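# Unscrew the bottle cap and set it down flat

## Task

Twist the cap off the bottle and leave it lying flat on the table, with the bottle left standing upright. Both must stay that way with nothing from the robot holding them, and at the end both hands must release and pull away.

## Robot and tools

ROBOT AND FRAME. Two six-joint arms, left_arm and right_arm, face each other across a table; left_arm's base is on the +y side. The names do not match image sides. Results use one scene frame: origin on the tabletop halfway between the bases, tabletop at z = 0, +z up, positions in metres. Each arm ends in an identical five-finger right hand (not mirrored), so every hand number and axis means the same on both.

HAND POINT. A point 0.05 m in front of the palm, where the index pad meets the thumb tip in a pinch. Its axes: +z along the straightened fingers, +y out of the palm, +x across the palm toward the little finger. Straight fingers extend 0.06-0.07 m past it along +z. Sideways the hand reaches 0.08 m on the little-finger side; on the thumb side 0.02 m with the thumb swung in front of the palm, up to 0.09 m otherwise. A rigid wrist bracket on the little-finger side sits 0.03 m beyond the point in +y, 0.11 m out across the palm, and can collide.

THE ROW. Every motion command is a row of 28 numbers, each in [-1, 1], always covering both arms: left_arm dx, dy, dz, rx, ry, rz, then left_gripper little, ring, middle, index, thumb_bend, thumb_turn, force_limit, speed; then the same 14 for right_arm/right_gripper. The first six of each arm are an offset, not a pose: a displacement of the hand point from where it was measured at the start of the action (for a call's first action, the last pose reported in this scene), expressed in the hand point's own axes. Every row in an action is relative to that same start, not to the preceding row. Scale: 1.0 equals 0.6 m or 180 degrees; rx, ry, rz together form a single rotation vector. The finger numbers are absolute targets: +1 straight/open, -1 curled into the palm; thumb_bend +1 straight, -1 fully bent; thumb_turn +1 alongside the palm, -1 opposite the fingers. A pinch is roughly index -0.22, thumb_bend -0.75, thumb_turn -0.57. force_limit sets the closing load at which a motor stops, linear from about 0 N (-1) to 10 N (+1), 15 N for the two thumb motors; opening ignores it. speed runs from nearly still (-1) to full (+1, whole travel in 0.6 s). No value means 'unchanged': to keep a hand as it is, resend the eight hand numbers of its last executed row, or if none yet, its hand_measured six plus hand_force_limit and hand_speed. For an arm that should stay put, first send the offset back to its desired pose, then zeros.

execute_actions(actions): a list of up to 15 actions; each action is up to 15 rows, one per 1/30 s step, and a shorter table repeats its final row to fill 15 steps. An empty list just returns state and images. Each step the command is clipped to within 100 mm and 16 degrees of the measured pose; inverse kinematics favours position over orientation. After an action the arm travels only to its last clipped pose, so long moves need follow-up actions. Motion lags commands by about 0.17 s; elbows never fully straighten. 'Hand target' lines show what the controller is now driving toward.

move(target, speed, stop_force, blocking): target is one 28-number row; its offsets count from the pose in the latest result showing one. Hand points travel straight, arriving together, taking 0.5-10 s (cut off at 10 s), turning the shorter way, with no obstacle or arm-to-arm avoidance; they may lag, stray, or overshoot speed near full reach. speed: m/s, 0.002-0.5, default 0.25; rotation up to twice that in rad/s. stop_force: N, 9-40, one value for both arms, unavailable in the first 0.2 s; an arm's path halts when its wrist sensor feels that much extra push against the motion for two steps (or saturates), then it backs up two steps and holds. Peaks can exceed it, so pair it with very low speed; it is judged along the straight line to the target in the start axes, so it is unreliable while rotating, and should be omitted when backing off something the hand presses on. An arm commanded within 1.5 mm and 0.5 degrees counts as still. Contacts above the wrist sensor are not felt. blocking=false returns after 0.5 s while motion continues; not allowed with stop_force; call wait or stop before the next command. The 'move:' line gives each arm's ending (done, off_target, moving, held, fault, contact) and limits (paced = command clipped; held = some steps blocked, after which it may surge), plus distance to pose.

wait(seconds 0-10) holds commands and lets a running move finish. stop() brakes a running move (needs room). zoom_image(camera, region [x0, y0, x1, y1] pixels, at most 504x504) magnifies cam_high or cam_low (896x504) or cam_left_wrist / cam_right_wrist (616x616 fisheye). show_instructions shows the reference image. finished_scene(scene) ends the scene irreversibly; call it only once the cap lies flat, the bottle stands, and both hands are open and clear.

RESULTS. Per arm: hand point position, quaternion wxyz, velocities (printed position may drift at long reach). 'pose unreachable' means a clearance check altered that arm's command. hand_measured, hand_stopped_by (moving, target, force, stalled, fault) and hand_load_n (positive pushes a finger open) list six motors in command order; loads near 0 mean the grip is lost. Wrist force/torque are in the end-effector axes, offset up to 4 N, noise up to 2.4 N, saturating near 50 N; 'no reading' is harmless. Joint torque readings are rough.

GRIPPING. With the thumb swung fully in front of the palm (turn it before approaching), the hand can wrap objects 0.035-0.08 m wide, centred on the wrist side of the hand point. Motors move only when their target changes by 0.01 or more, then lock on arrival or at force_limit; a lock resists at least 15 N. To squeeze harder raise force_limit and send a target beyond hand_measured; to loosen send a more open target. For gentle grips close at speed -0.9 or slower.

AVOID. Knocking anything off the table; dropping, slamming or shoving hard; arms touching each other forcefully in any part. Arms are stiff: pushing a little past firm contact can trip a fault. Joint load limits are 141 N m (pan, lift, elbow) and 26.3 N m (wrists), held weight included; hitting one, or 150 N external force, stops that arm for 10 s. Motors heat while holding loads: warning at 70 °C, brakes at 85 °C. Loose objects may get brief random nudges; the robot holds its last command between replies.

Each tool is called after "Emit:" in YAML: its name, and indented under it one key for each argument.

Reference images:

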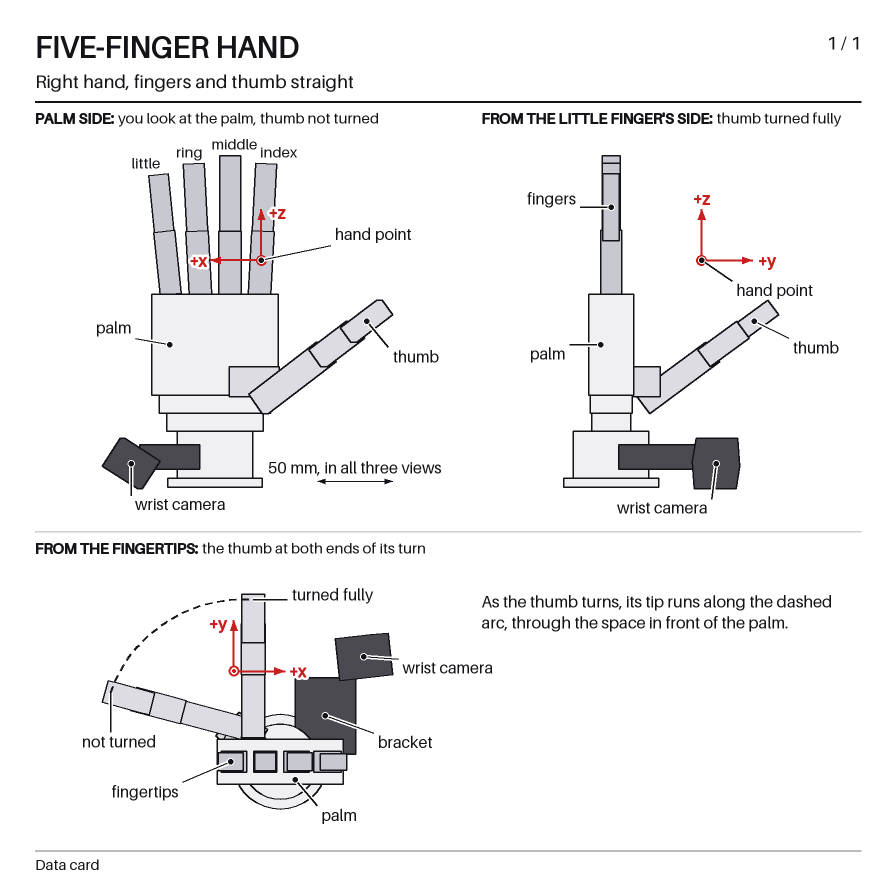

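## Session

I'll start by checking the current state of the scene.

Emit:
execute_actions:
  actions: []

Scene clock: 0.00 s.
left_arm: end_effector_position=(+0.2710, +0.5630, +0.4833) hand_measured=(+1.000, +1.000, +1.000, +1.000, +1.000, +1.000) hand_load_n=(+0.0, +0.0, +0.0, +0.0, +0.0, +0.0) hand_stopped_by=(target, target, target, target, target, target) hand_force_limit=0.00 hand_speed=-0.80 end_effector_quat_wxyz=(+0.011, +0.301, +0.953, +0.002) end_effector_velocity=(-0.000, +0.000, -0.000) end_effector_angular_velocity=(+0.001, +0.001, -0.001) | right_arm: end_effector_position=(+0.1158, -0.2646, +0.4767) hand_measured=(+1.000, +1.000, +1.000, +1.000, +1.000, +1.000) hand_load_n=(+0.0, +0.0, +0.0, +0.0, +0.0, +0.0) hand_stopped_by=(target, target, target, target, target, target) hand_force_limit=0.00 hand_speed=-0.80 end_effector_quat_wxyz=(+0.011, -0.260, +0.966, +0.005) end_effector_velocity=(-0.000, +0.000, -0.000) end_effector_angular_velocity=(+0.000, +0.002, +0.002)
Joint positions: left_arm=[ 0.564 -1.749  1.348  1.955  1.555 -1.861] | right_arm=[-1.185 -1.726  1.345  1.929  1.56  -1.862]
Joint velocities: left_arm=[ 0.001 -0.     0.001  0.    -0.     0.001] | right_arm=[-0.     0.001  0.     0.    -0.001 -0.002]
Joint torques (N m, as the arm reports them, + toward a larger angle): no reading
Wrist force (N, on the end effector, along its own x y z axes, offset not removed): no reading
Wrist torque (N m, same axes, about the end effector's origin, offset not removed): no reading
Hand target (left_arm): +0.271, +0.563, +0.483; +0.011, +0.301, +0.953, +0.002
Hand target (right_arm): +0.116, -0.265, +0.477; +0.011, -0.260, +0.966, +0.005

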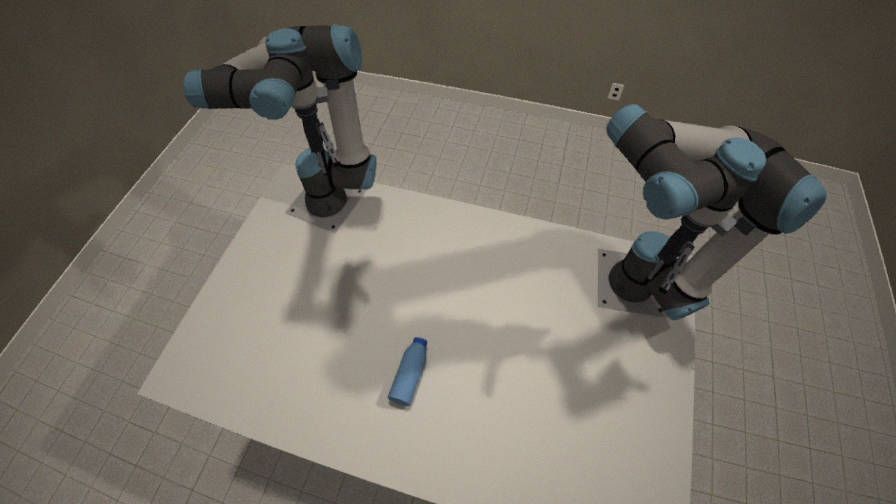

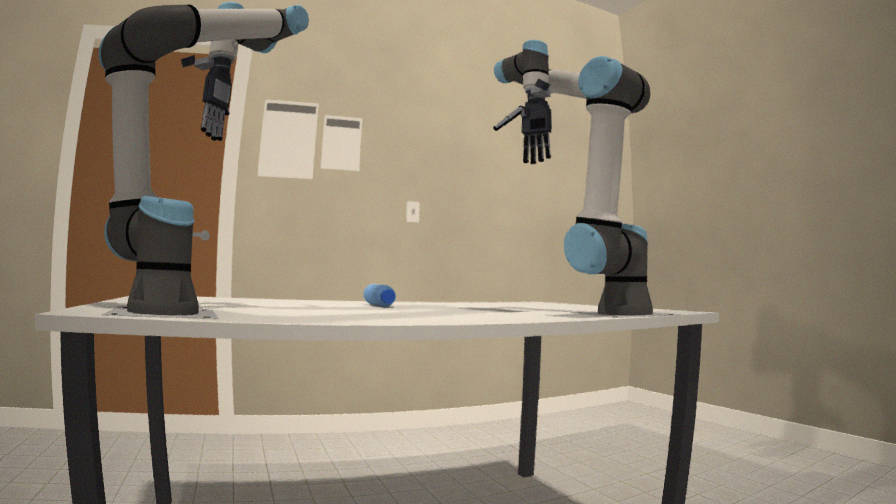

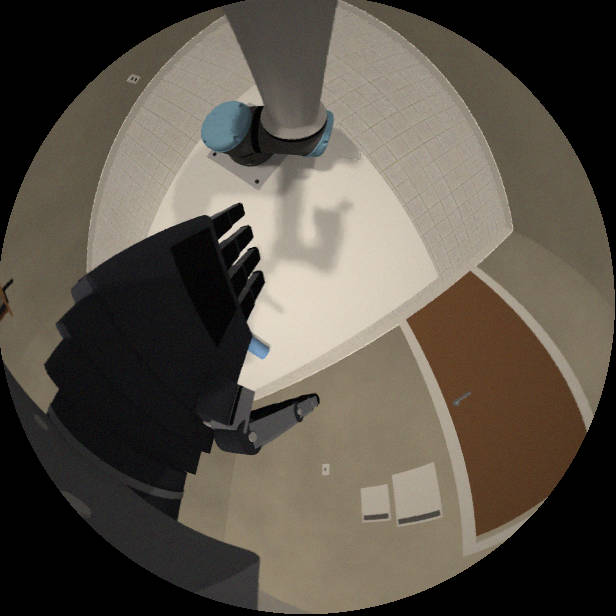

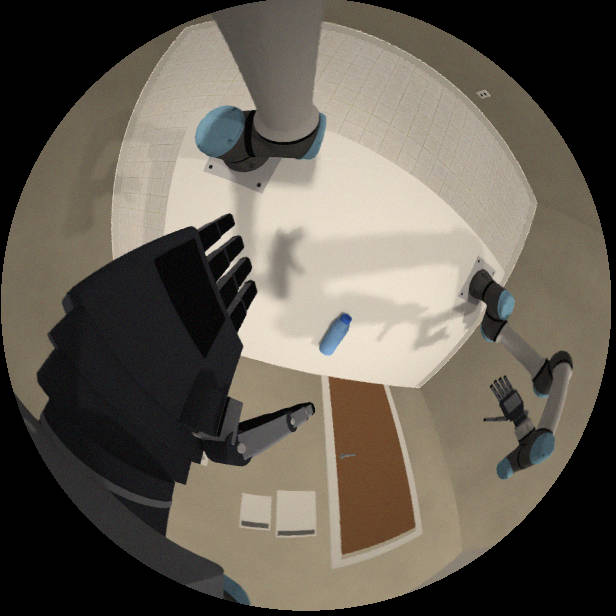

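Emit:
zoom_image:
  camera: "cam_high"
  region: [340, 300, 480, 430]

Emit:
zoom_image:
  camera: "cam_low"
  region: [320, 260, 440, 330]

Emit:
zoom_image:
  camera: "cam_right_wrist"
  region: [270, 280, 400, 390]

Region (340, 300, 480, 430) of cam_high's 896x504 image, scaled by 3.600, with more detail than that image has; it fills the top 468 rows of this view, and the rest is white.

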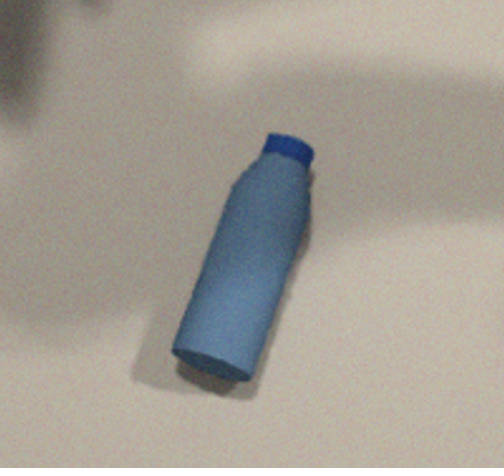

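Region (320, 260, 440, 330) of cam_low's 896x504 image, scaled by 4.200, with more detail than that image has; it fills the top 294 rows of this view, and the rest is white.

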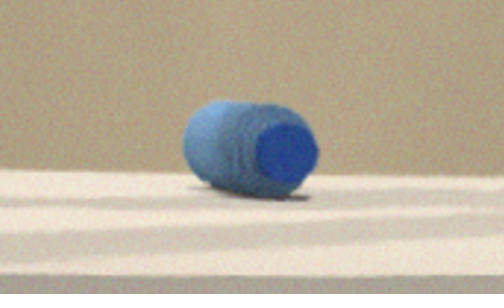

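Region (270, 280, 400, 390) of cam_right_wrist's 616x616 image, scaled by 3.877, with more detail than that image has; it fills the top 426 rows of this view, and the rest is white.

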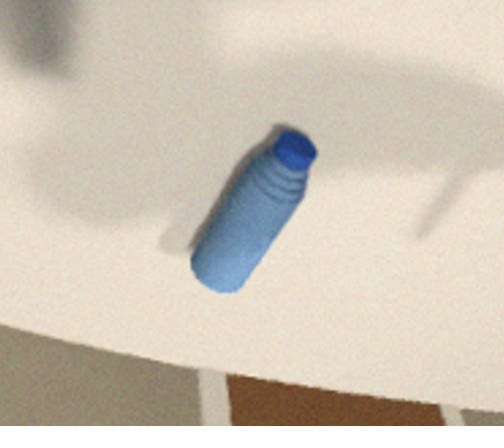

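Emit:
zoom_image:
  camera: "cam_right_wrist"
  region: [420, 240, 600, 500]

Emit:
zoom_image:
  camera: "cam_high"
  region: [560, 180, 780, 340]

Emit:
zoom_image:
  camera: "cam_high"
  region: [240, 80, 440, 250]

Region (420, 240, 600, 500) of cam_right_wrist's 616x616 image, scaled by 1.938, with more detail than that image has; it fills the left 349 columns of this view, and the rest is white.

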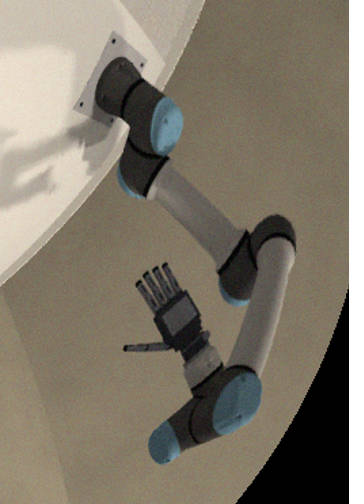

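Region (560, 180, 780, 340) of cam_high's 896x504 image, scaled by 2.291, with more detail than that image has; it fills the top 367 rows of this view, and the rest is white.

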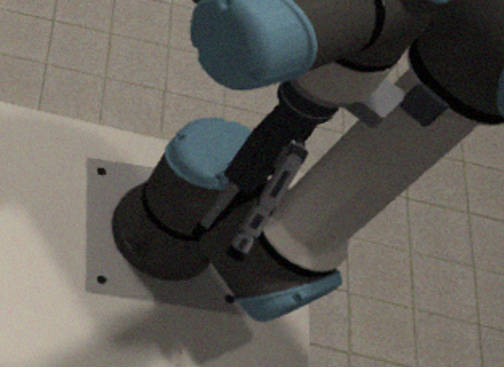

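Region (240, 80, 440, 250) of cam_high's 896x504 image, scaled by 2.520, with more detail than that image has; it fills the top 428 rows of this view, and the rest is white.

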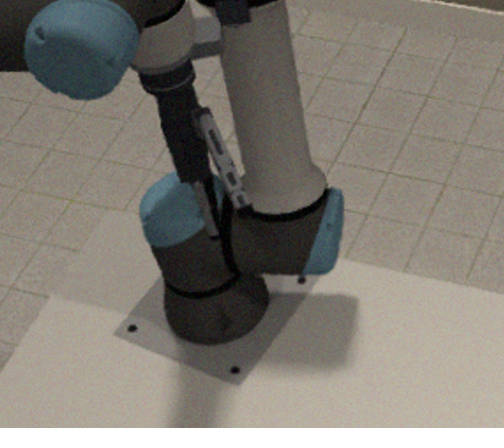

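Emit:
move:
  target: [-0.9117,-0.6205,0.5383,0.2957,-0.0934,-0.1793,1,1,1,1,1,-1,0,0, 0,0,0,0,0,0,1,1,1,1,1,1,0,-0.8]
  speed: 0.3

Scene clock: 123.17 s.
left_arm: end_effector_position=(+0.5106, -0.0575, +0.1674) hand_measured=(+1.000, +1.000, +1.000, +1.000, +1.000, -1.000) hand_load_n=(+0.0, +0.0, +0.0, +0.0, +0.0, +0.0) hand_stopped_by=(target, target, target, target, target, target) hand_force_limit=0.00 hand_speed=0.00 end_effector_quat_wxyz=(+0.009, +0.006, +0.886, -0.463) end_effector_velocity=(+0.002, -0.001, -0.000) end_effector_angular_velocity=(+0.001, +0.003, +0.001) | right_arm: end_effector_position=(+0.1158, -0.2646, +0.4767) hand_measured=(+1.000, +1.000, +1.000, +1.000, +1.000, +1.000) hand_load_n=(+0.0, +0.0, +0.0, +0.0, +0.0, +0.0) hand_stopped_by=(target, target, target, target, target, target) hand_force_limit=0.00 hand_speed=-0.80 end_effector_quat_wxyz=(+0.011, -0.260, +0.966, +0.005) end_effector_velocity=(-0.000, -0.000, -0.000) end_effector_angular_velocity=(+0.000, +0.000, +0.001)
Joint positions: left_arm=[ 0.495 -0.615  0.544  0.766  2.041 -2.754] | right_arm=[-1.185 -1.726  1.345  1.929  1.56  -1.862]
Joint velocities: left_arm=[ 0.002  0.013 -0.024  0.013  0.001 -0.001] | right_arm=[-0.    -0.001  0.001 -0.    -0.    -0.001]
Joint torques (N m, as the arm reports them, + toward a larger angle): left_arm=[  1.18 -41.93 -28.57   2.74   2.68  -1.97] | right_arm=[  1.08  -8.21 -17.71   2.3   -0.21  -0.1 ]
Wrist force (N, on the end effector, along its own x y z axes, offset not removed): left_arm=[-1.2 2.9 3.0] | right_arm=[-0.4 -3.7 -2.5]
Wrist torque (N m, same axes, about the end effector's origin, offset not removed): left_arm=[0.25 -0.05 0.14] | right_arm=[-0.42 0.24 -0.37]
Hand target (left_arm): +0.511, -0.058, +0.167; +0.009, +0.005, +0.886, -0.463
Hand target (right_arm): +0.116, -0.265, +0.477; +0.011, -0.260, +0.966, +0.005
Off the commanded pose (left_arm): 0.001 m, 0 deg.
Off the commanded pose (right_arm): 0.000 m, 0 deg.
move: done

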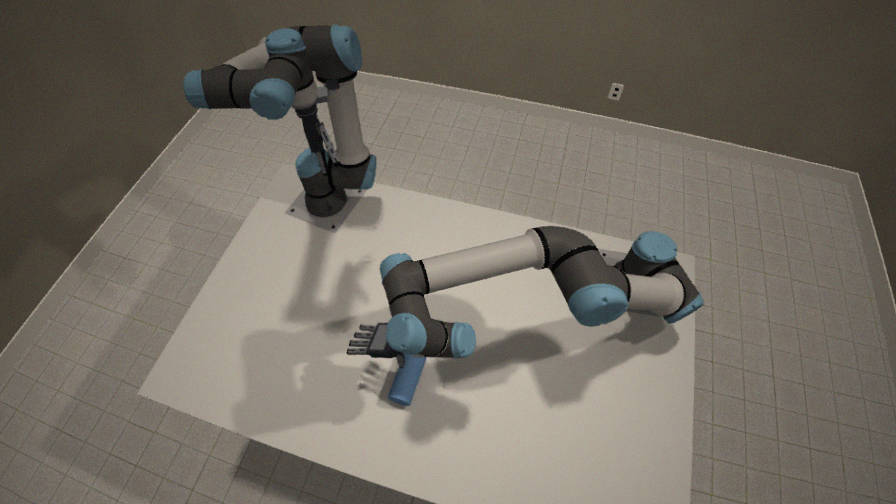

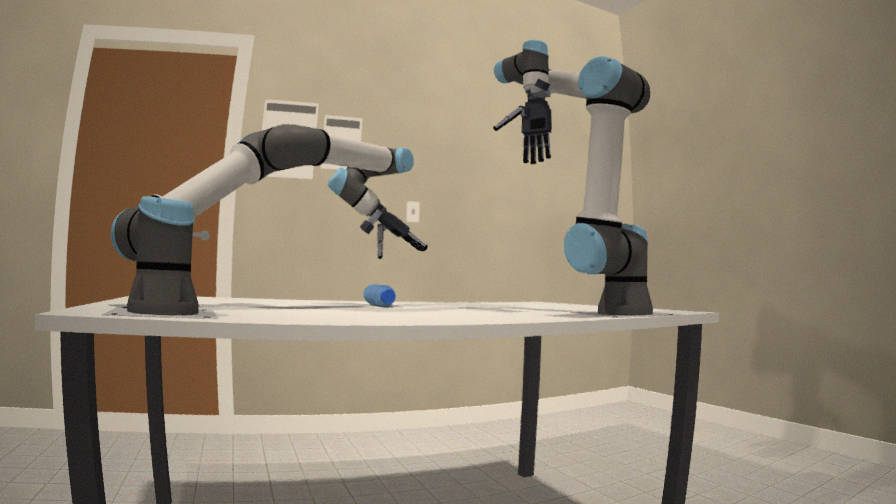

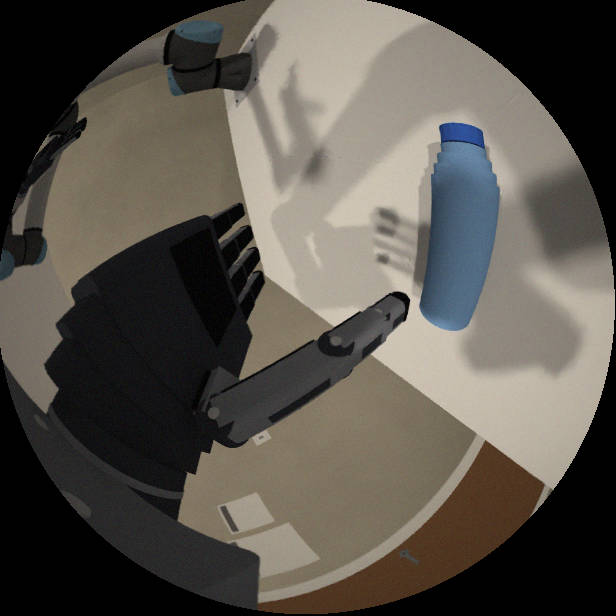

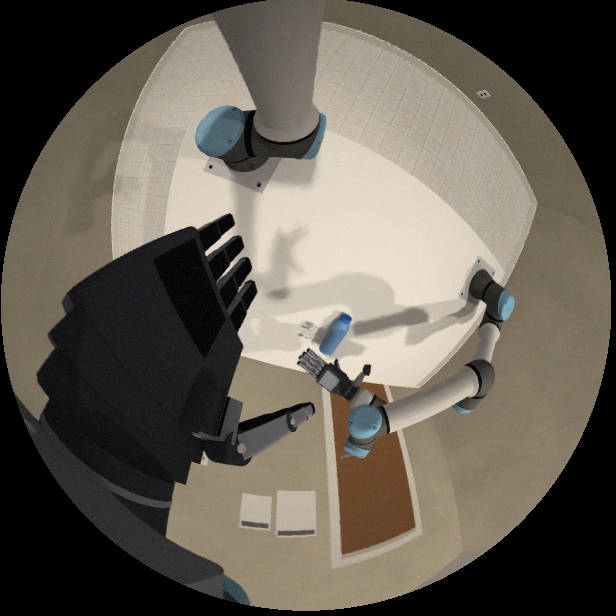

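Emit:
zoom_image:
  camera: "cam_high"
  region: [330, 300, 490, 420]

Emit:
zoom_image:
  camera: "cam_low"
  region: [310, 150, 470, 320]

Region (330, 300, 490, 420) of cam_high's 896x504 image, scaled by 3.150, with more detail than that image has; it fills the top 378 rows of this view, and the rest is white.

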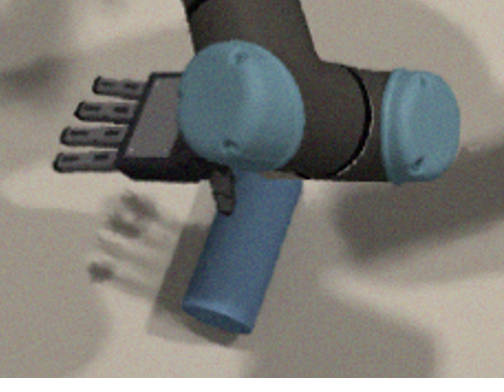

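Region (310, 150, 470, 320) of cam_low's 896x504 image, scaled by 2.965, with more detail than that image has; it fills the left 474 columns of this view, and the rest is white.

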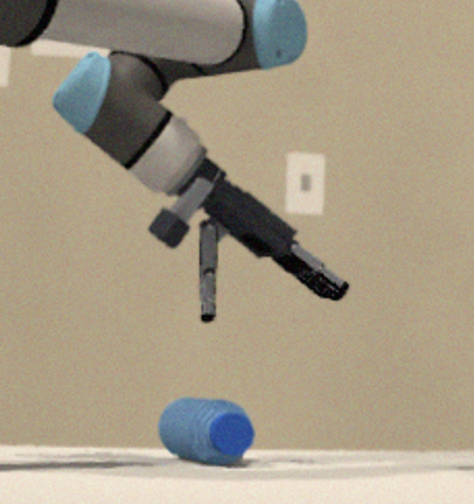

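Emit:
move:
  target: [-0.0267,0.1336,-0.0024,0,0,0,1,1,1,1,1,-1,0,0, 0,0,0,0,0,0,1,1,1,1,1,1,0,-0.8]
  speed: 0.15

Scene clock: 185.23 s.
left_arm: end_effector_position=(+0.5282, -0.0108, +0.1030) hand_measured=(+1.000, +1.000, +1.000, +1.000, +1.000, -1.000) hand_load_n=(+0.0, +0.0, +0.0, +0.0, +0.0, +0.0) hand_stopped_by=(target, target, target, target, target, target) hand_force_limit=0.00 hand_speed=0.00 end_effector_quat_wxyz=(+0.009, +0.006, +0.886, -0.463) end_effector_velocity=(+0.001, +0.002, -0.003) end_effector_angular_velocity=(-0.001, -0.000, +0.002) | right_arm: end_effector_position=(+0.1158, -0.2646, +0.4767) hand_measured=(+1.000, +1.000, +1.000, +1.000, +1.000, +1.000) hand_load_n=(+0.0, +0.0, +0.0, +0.0, +0.0, +0.0) hand_stopped_by=(target, target, target, target, target, target) hand_force_limit=0.00 hand_speed=-0.80 end_effector_quat_wxyz=(+0.011, -0.260, +0.966, +0.005) end_effector_velocity=(+0.000, +0.000, -0.000) end_effector_angular_velocity=(+0.000, +0.001, +0.000)
Joint positions: left_arm=[ 0.558 -0.67   0.816  0.571  2.089 -2.708] | right_arm=[-1.185 -1.726  1.345  1.929  1.56  -1.862]
Joint velocities: left_arm=[ 0.003 -0.002  0.011 -0.01   0.001 -0.   ] | right_arm=[-0.  0.  0.  0. -0. -0.]
Joint torques (N m, as the arm reports them, + toward a larger angle): left_arm=[ 11.4  -54.57 -15.43  -1.73   2.69   2.52] | right_arm=[  1.61  -8.83 -18.16   2.38  -0.15  -0.15]
Wrist force (N, on the end effector, along its own x y z axes, offset not removed): left_arm=[-1.8 1.8 0.9] | right_arm=[-0.8 -1.8 -3.1]
Wrist torque (N m, same axes, about the end effector's origin, offset not removed): left_arm=[0.13 0.25 0.01] | right_arm=[-0.02 0.25 -0.19]
Hand target (left_arm): +0.528, -0.011, +0.103; +0.009, +0.006, +0.886, -0.463
Hand target (right_arm): +0.116, -0.265, +0.477; +0.011, -0.260, +0.966, +0.005
Off the commanded pose (left_arm): 0.000 m, 0 deg.
Off the commanded pose (right_arm): 0.000 m, 0 deg.
move: done

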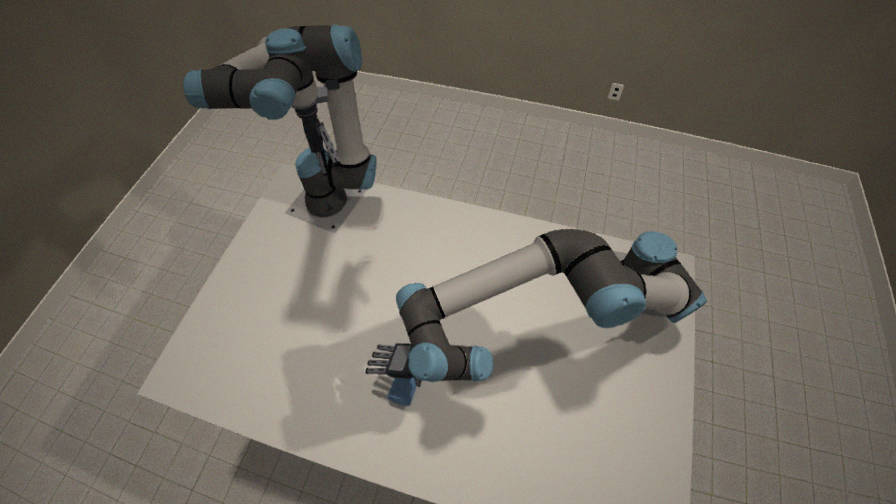

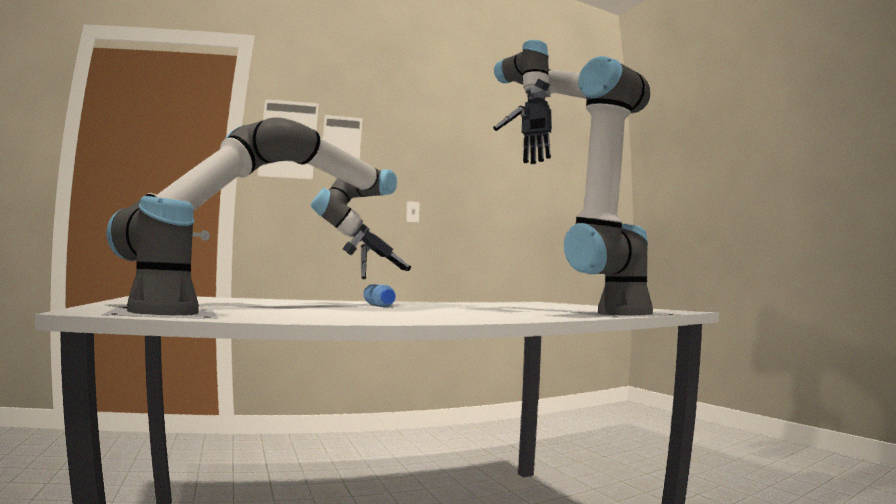

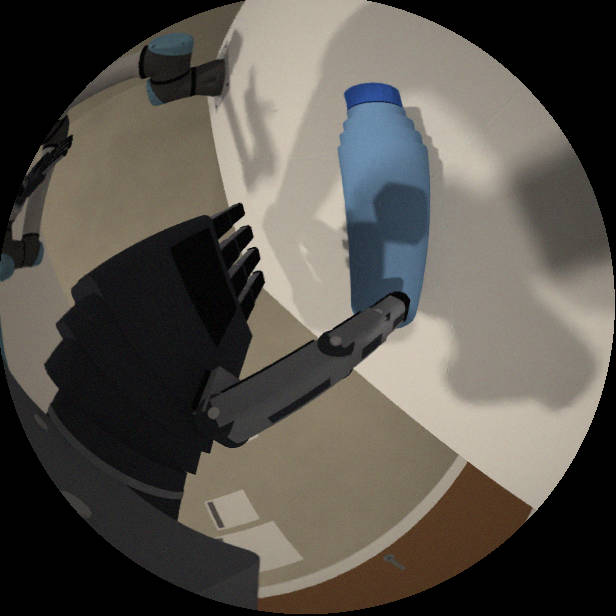

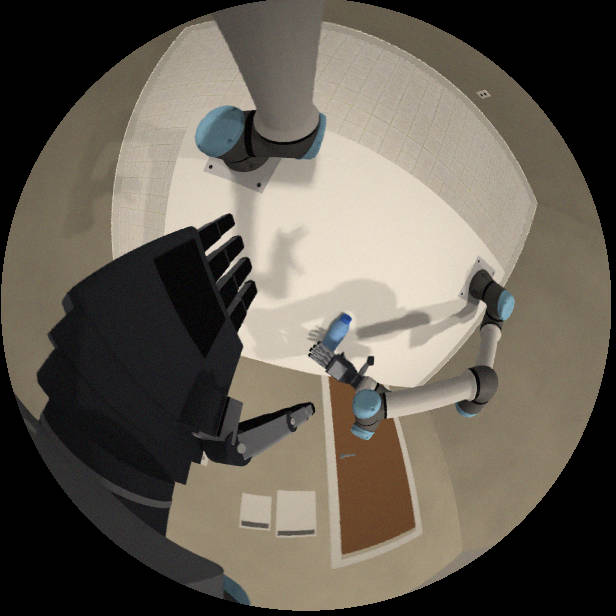

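Emit:
zoom_image:
  camera: "cam_low"
  region: [320, 210, 440, 320]

Emit:
zoom_image:
  camera: "cam_high"
  region: [340, 320, 480, 420]

Region (320, 210, 440, 320) of cam_low's 896x504 image, scaled by 4.200, with more detail than that image has; it fills the top 462 rows of this view, and the rest is white.

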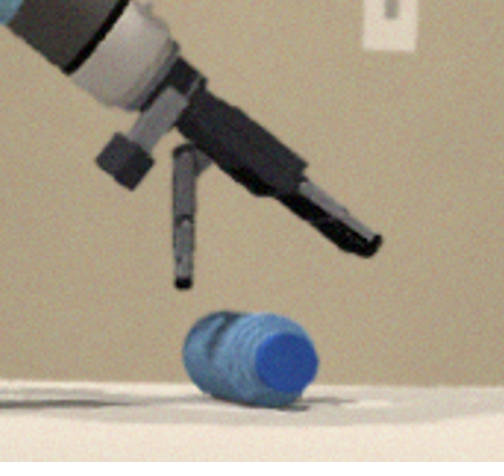

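Region (340, 320, 480, 420) of cam_high's 896x504 image, scaled by 3.600, with more detail than that image has; it fills the top 360 rows of this view, and the rest is white.

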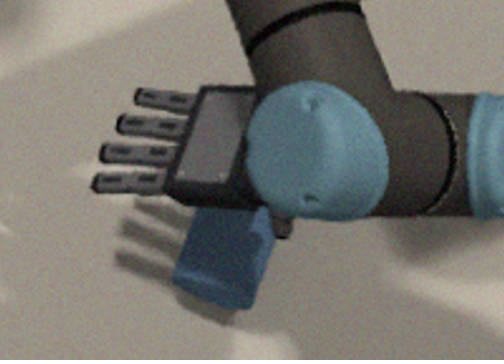

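Emit:
move:
  target: [0,0.0954,0.0583,0,0,0,1,1,1,1,1,-1,0,0, 0,0,0,0,0,0,1,1,1,1,1,1,0,-0.8]
  speed: 0.05
  stop_force: 10

Scene clock: 212.60 s.
left_arm: end_effector_position=(+0.5297, -0.0069, +0.0362) hand_measured=(+1.000, +1.000, +1.000, +1.000, +1.000, -1.000) hand_load_n=(+0.0, +0.0, +0.0, +0.0, +0.0, +0.0) hand_stopped_by=(target, target, target, target, target, target) hand_force_limit=0.00 hand_speed=0.00 end_effector_quat_wxyz=(+0.009, +0.006, +0.886, -0.463) end_effector_velocity=(+0.001, -0.001, -0.001) end_effector_angular_velocity=(-0.003, -0.000, +0.001) | right_arm: end_effector_position=(+0.1158, -0.2646, +0.4767) hand_measured=(+1.000, +1.000, +1.000, +1.000, +1.000, +1.000) hand_load_n=(+0.0, +0.0, +0.0, +0.0, +0.0, +0.0) hand_stopped_by=(target, target, target, target, target, target) hand_force_limit=0.00 hand_speed=-0.80 end_effector_quat_wxyz=(+0.011, -0.260, +0.966, +0.005) end_effector_velocity=(-0.000, +0.000, -0.000) end_effector_angular_velocity=(+0.000, +0.001, +0.001)
Joint positions: left_arm=[ 0.563 -0.63   0.914  0.434  2.094 -2.704] | right_arm=[-1.185 -1.726  1.345  1.929  1.56  -1.862]
Joint velocities: left_arm=[ 0.     0.002 -0.001 -0.004  0.    -0.002] | right_arm=[-0.    -0.     0.001  0.    -0.001 -0.002]
Joint torques (N m, as the arm reports them, + toward a larger angle): left_arm=[ 13.05 -41.53 -12.83  -1.77   2.49   2.32] | right_arm=[  1.01  -6.91 -19.16   2.43  -0.2   -0.31]
Wrist force (N, on the end effector, along its own x y z axes, offset not removed): left_arm=[-0.4 0.1 -0.5] | right_arm=[0.5 -2.7 -0.8]
Wrist torque (N m, same axes, about the end effector's origin, offset not removed): left_arm=[-0.04 0.12 0.18] | right_arm=[-0.31 0.03 -0.28]
Hand target (left_arm): +0.530, -0.007, +0.036; +0.009, +0.006, +0.886, -0.463
Hand target (right_arm): +0.116, -0.265, +0.477; +0.011, -0.260, +0.966, +0.005
Off the commanded pose (left_arm): 0.000 m, 0 deg.
Off the commanded pose (right_arm): 0.000 m, 0 deg.
move: done

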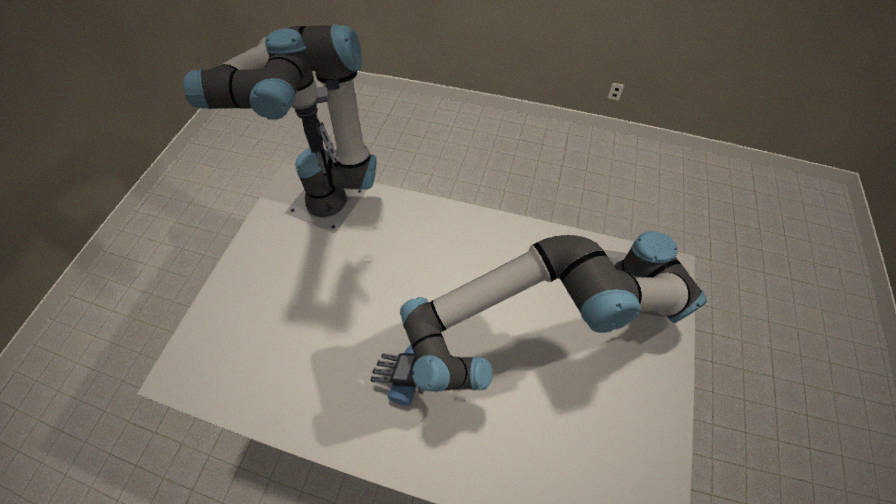

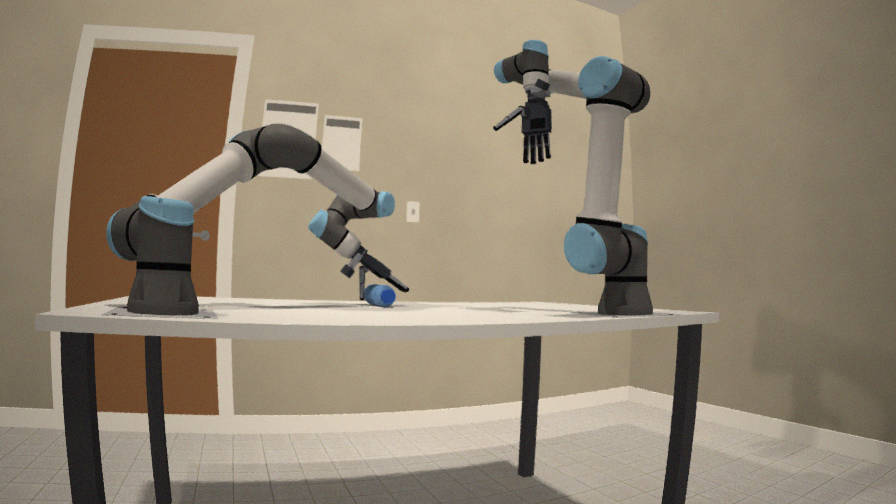

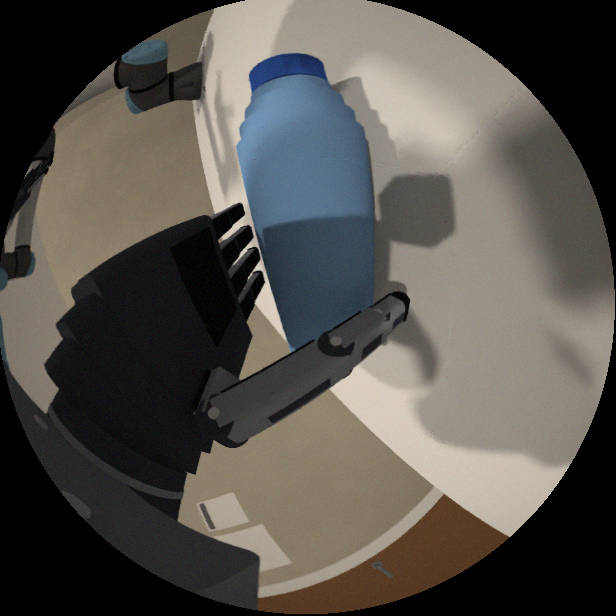

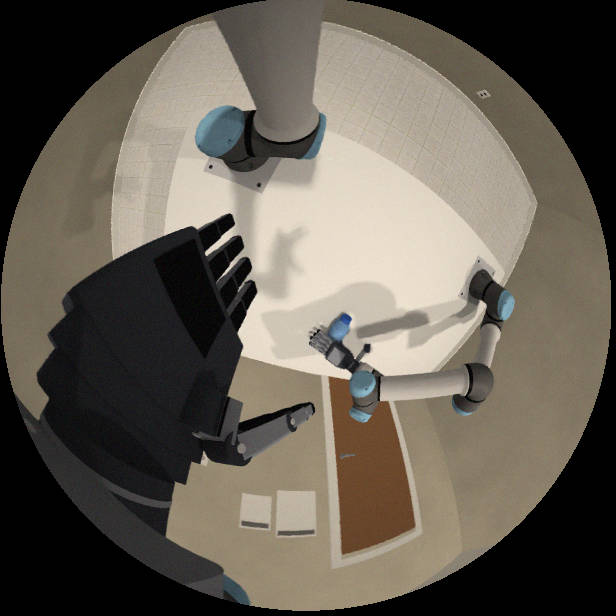

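Emit:
zoom_image:
  camera: "cam_low"
  region: [320, 230, 440, 320]

Region (320, 230, 440, 320) of cam_low's 896x504 image, scaled by 4.200, with more detail than that image has; it fills the top 378 rows of this view, and the rest is white.

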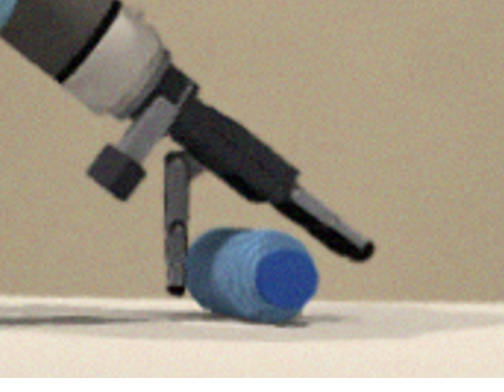

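Emit:
execute_actions:
  actions:
    - [[0,0,0,0,0,0,0.35,0.35,0.35,0.35,1,-1,0,0, 0,0,0,0,0,0,1,1,1,1,1,1,0,-0.8]]
    - [[0,0,0,0,0,0,-0.6,-0.6,-0.6,-0.6,-0.5,-1,0.2,-0.75, 0,0,0,0,0,0,1,1,1,1,1,1,0,-0.8]]
    - [[0,0,0,0,0,0,-0.6,-0.6,-0.6,-0.6,-0.5,-1,0.2,-0.75, 0,0,0,0,0,0,1,1,1,1,1,1,0,-0.8]]
    - [[0,0,0,0,0,0,-0.6,-0.6,-0.6,-0.6,-0.5,-1,0.2,-0.75, 0,0,0,0,0,0,1,1,1,1,1,1,0,-0.8]]

Scene clock: 231.97 s.
left_arm: end_effector_position=(+0.5298, -0.0069, +0.0362) hand_measured=(+0.048, +0.076, +0.090, +0.104, +0.880, -1.000) hand_load_n=(+7.0, +5.5, +4.0, +3.5, +15.5, +8.5) hand_stopped_by=(force, force, force, force, force, target) hand_force_limit=0.20 hand_speed=-0.75 end_effector_quat_wxyz=(+0.009, +0.006, +0.886, -0.463) end_effector_velocity=(-0.000, +0.000, -0.001) end_effector_angular_velocity=(+0.001, +0.001, -0.000) | right_arm: end_effector_position=(+0.1158, -0.2646, +0.4767) hand_measured=(+1.000, +1.000, +1.000, +1.000, +1.000, +1.000) hand_load_n=(+0.0, +0.0, +0.0, +0.0, +0.0, +0.0) hand_stopped_by=(target, target, target, target, target, target) hand_force_limit=0.00 hand_speed=-0.80 end_effector_quat_wxyz=(+0.011, -0.260, +0.966, +0.005) end_effector_velocity=(+0.000, -0.000, -0.000) end_effector_angular_velocity=(-0.000, +0.000, +0.001)
Joint positions: left_arm=[ 0.563 -0.63   0.914  0.434  2.094 -2.704] | right_arm=[-1.185 -1.726  1.345  1.929  1.56  -1.862]
Joint velocities: left_arm=[-0.  0.  0. -0.  0.  0.] | right_arm=[ 0.  0.  0. -0.  0. -0.]
Joint torques (N m, as the arm reports them, + toward a larger angle): left_arm=[ 10.39 -53.42 -26.32   2.17   2.29   1.68] | right_arm=[  1.47  -7.1  -19.35   2.42  -0.28  -0.19]
Wrist force (N, on the end effector, along its own x y z axes, offset not removed): left_arm=[-2.1 -0.1 -0.8] | right_arm=[-1.8 -3.1 -3.3]
Wrist torque (N m, same axes, about the end effector's origin, offset not removed): left_arm=[0.10 0.26 0.05] | right_arm=[-0.14 0.59 -0.25]
Hand target (left_arm): +0.530, -0.007, +0.036; +0.009, +0.006, +0.886, -0.463
Hand target (right_arm): +0.116, -0.265, +0.477; +0.011, -0.260, +0.966, +0.005
Off the commanded pose (left_arm): 0.000 m, 0 deg.
Off the commanded pose (right_arm): 0.000 m, 0 deg.

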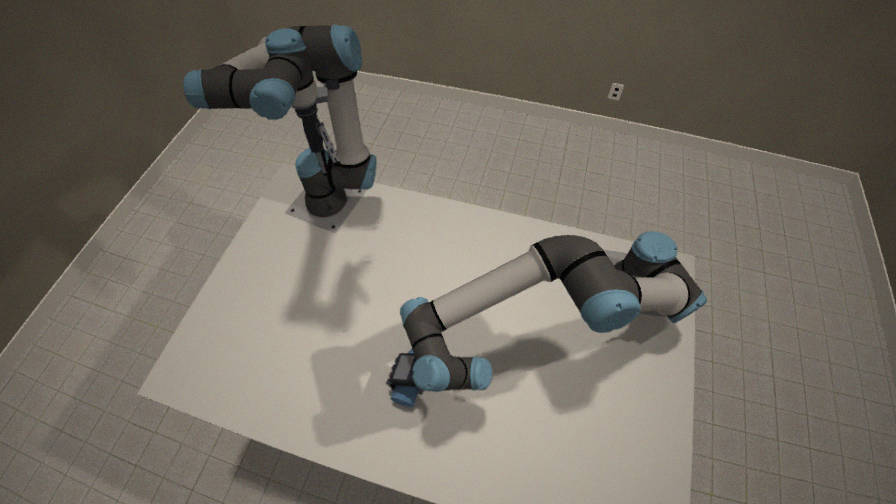

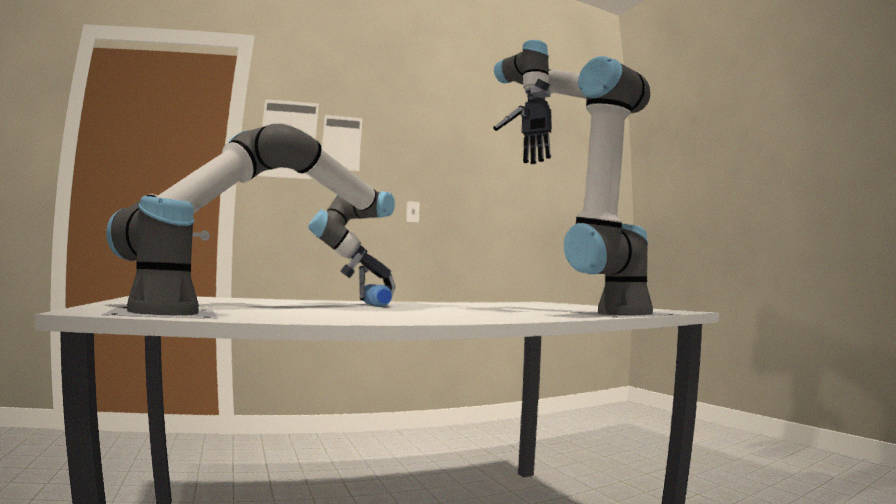

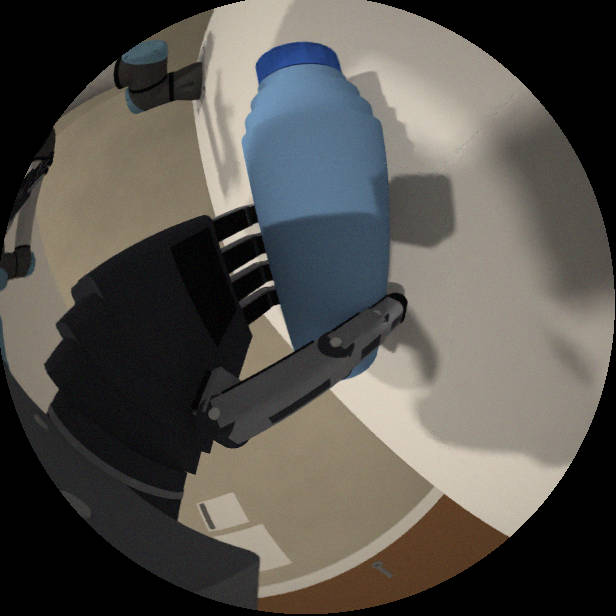

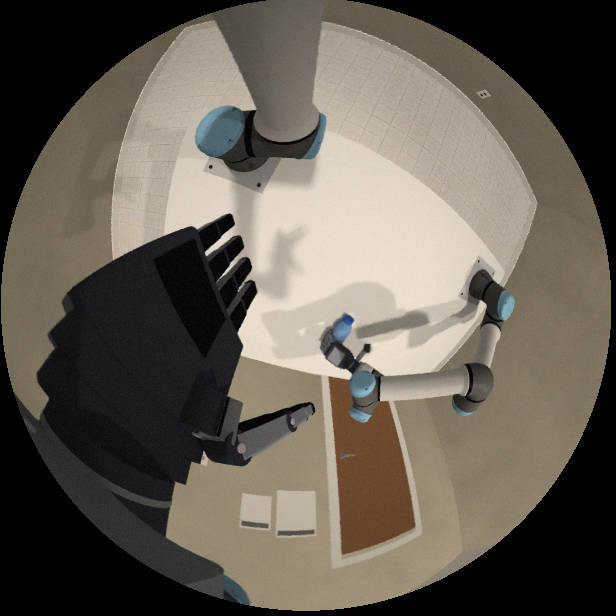

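Emit:
zoom_image:
  camera: "cam_low"
  region: [320, 230, 440, 320]

Emit:
zoom_image:
  camera: "cam_high"
  region: [350, 330, 470, 420]

Region (320, 230, 440, 320) of cam_low's 896x504 image, scaled by 4.200, with more detail than that image has; it fills the top 378 rows of this view, and the rest is white.

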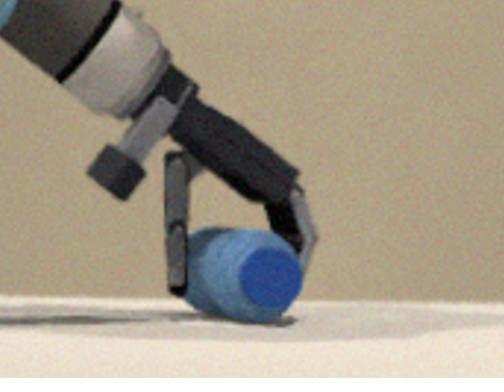

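Region (350, 330, 470, 420) of cam_high's 896x504 image, scaled by 4.200, with more detail than that image has; it fills the top 378 rows of this view, and the rest is white.

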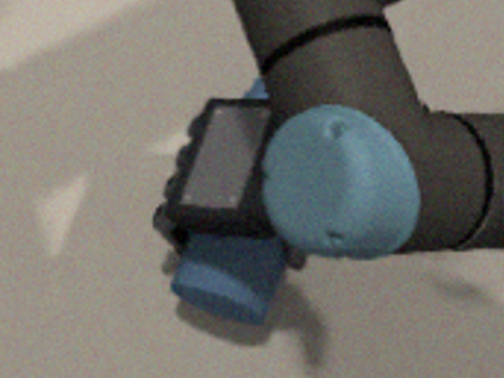

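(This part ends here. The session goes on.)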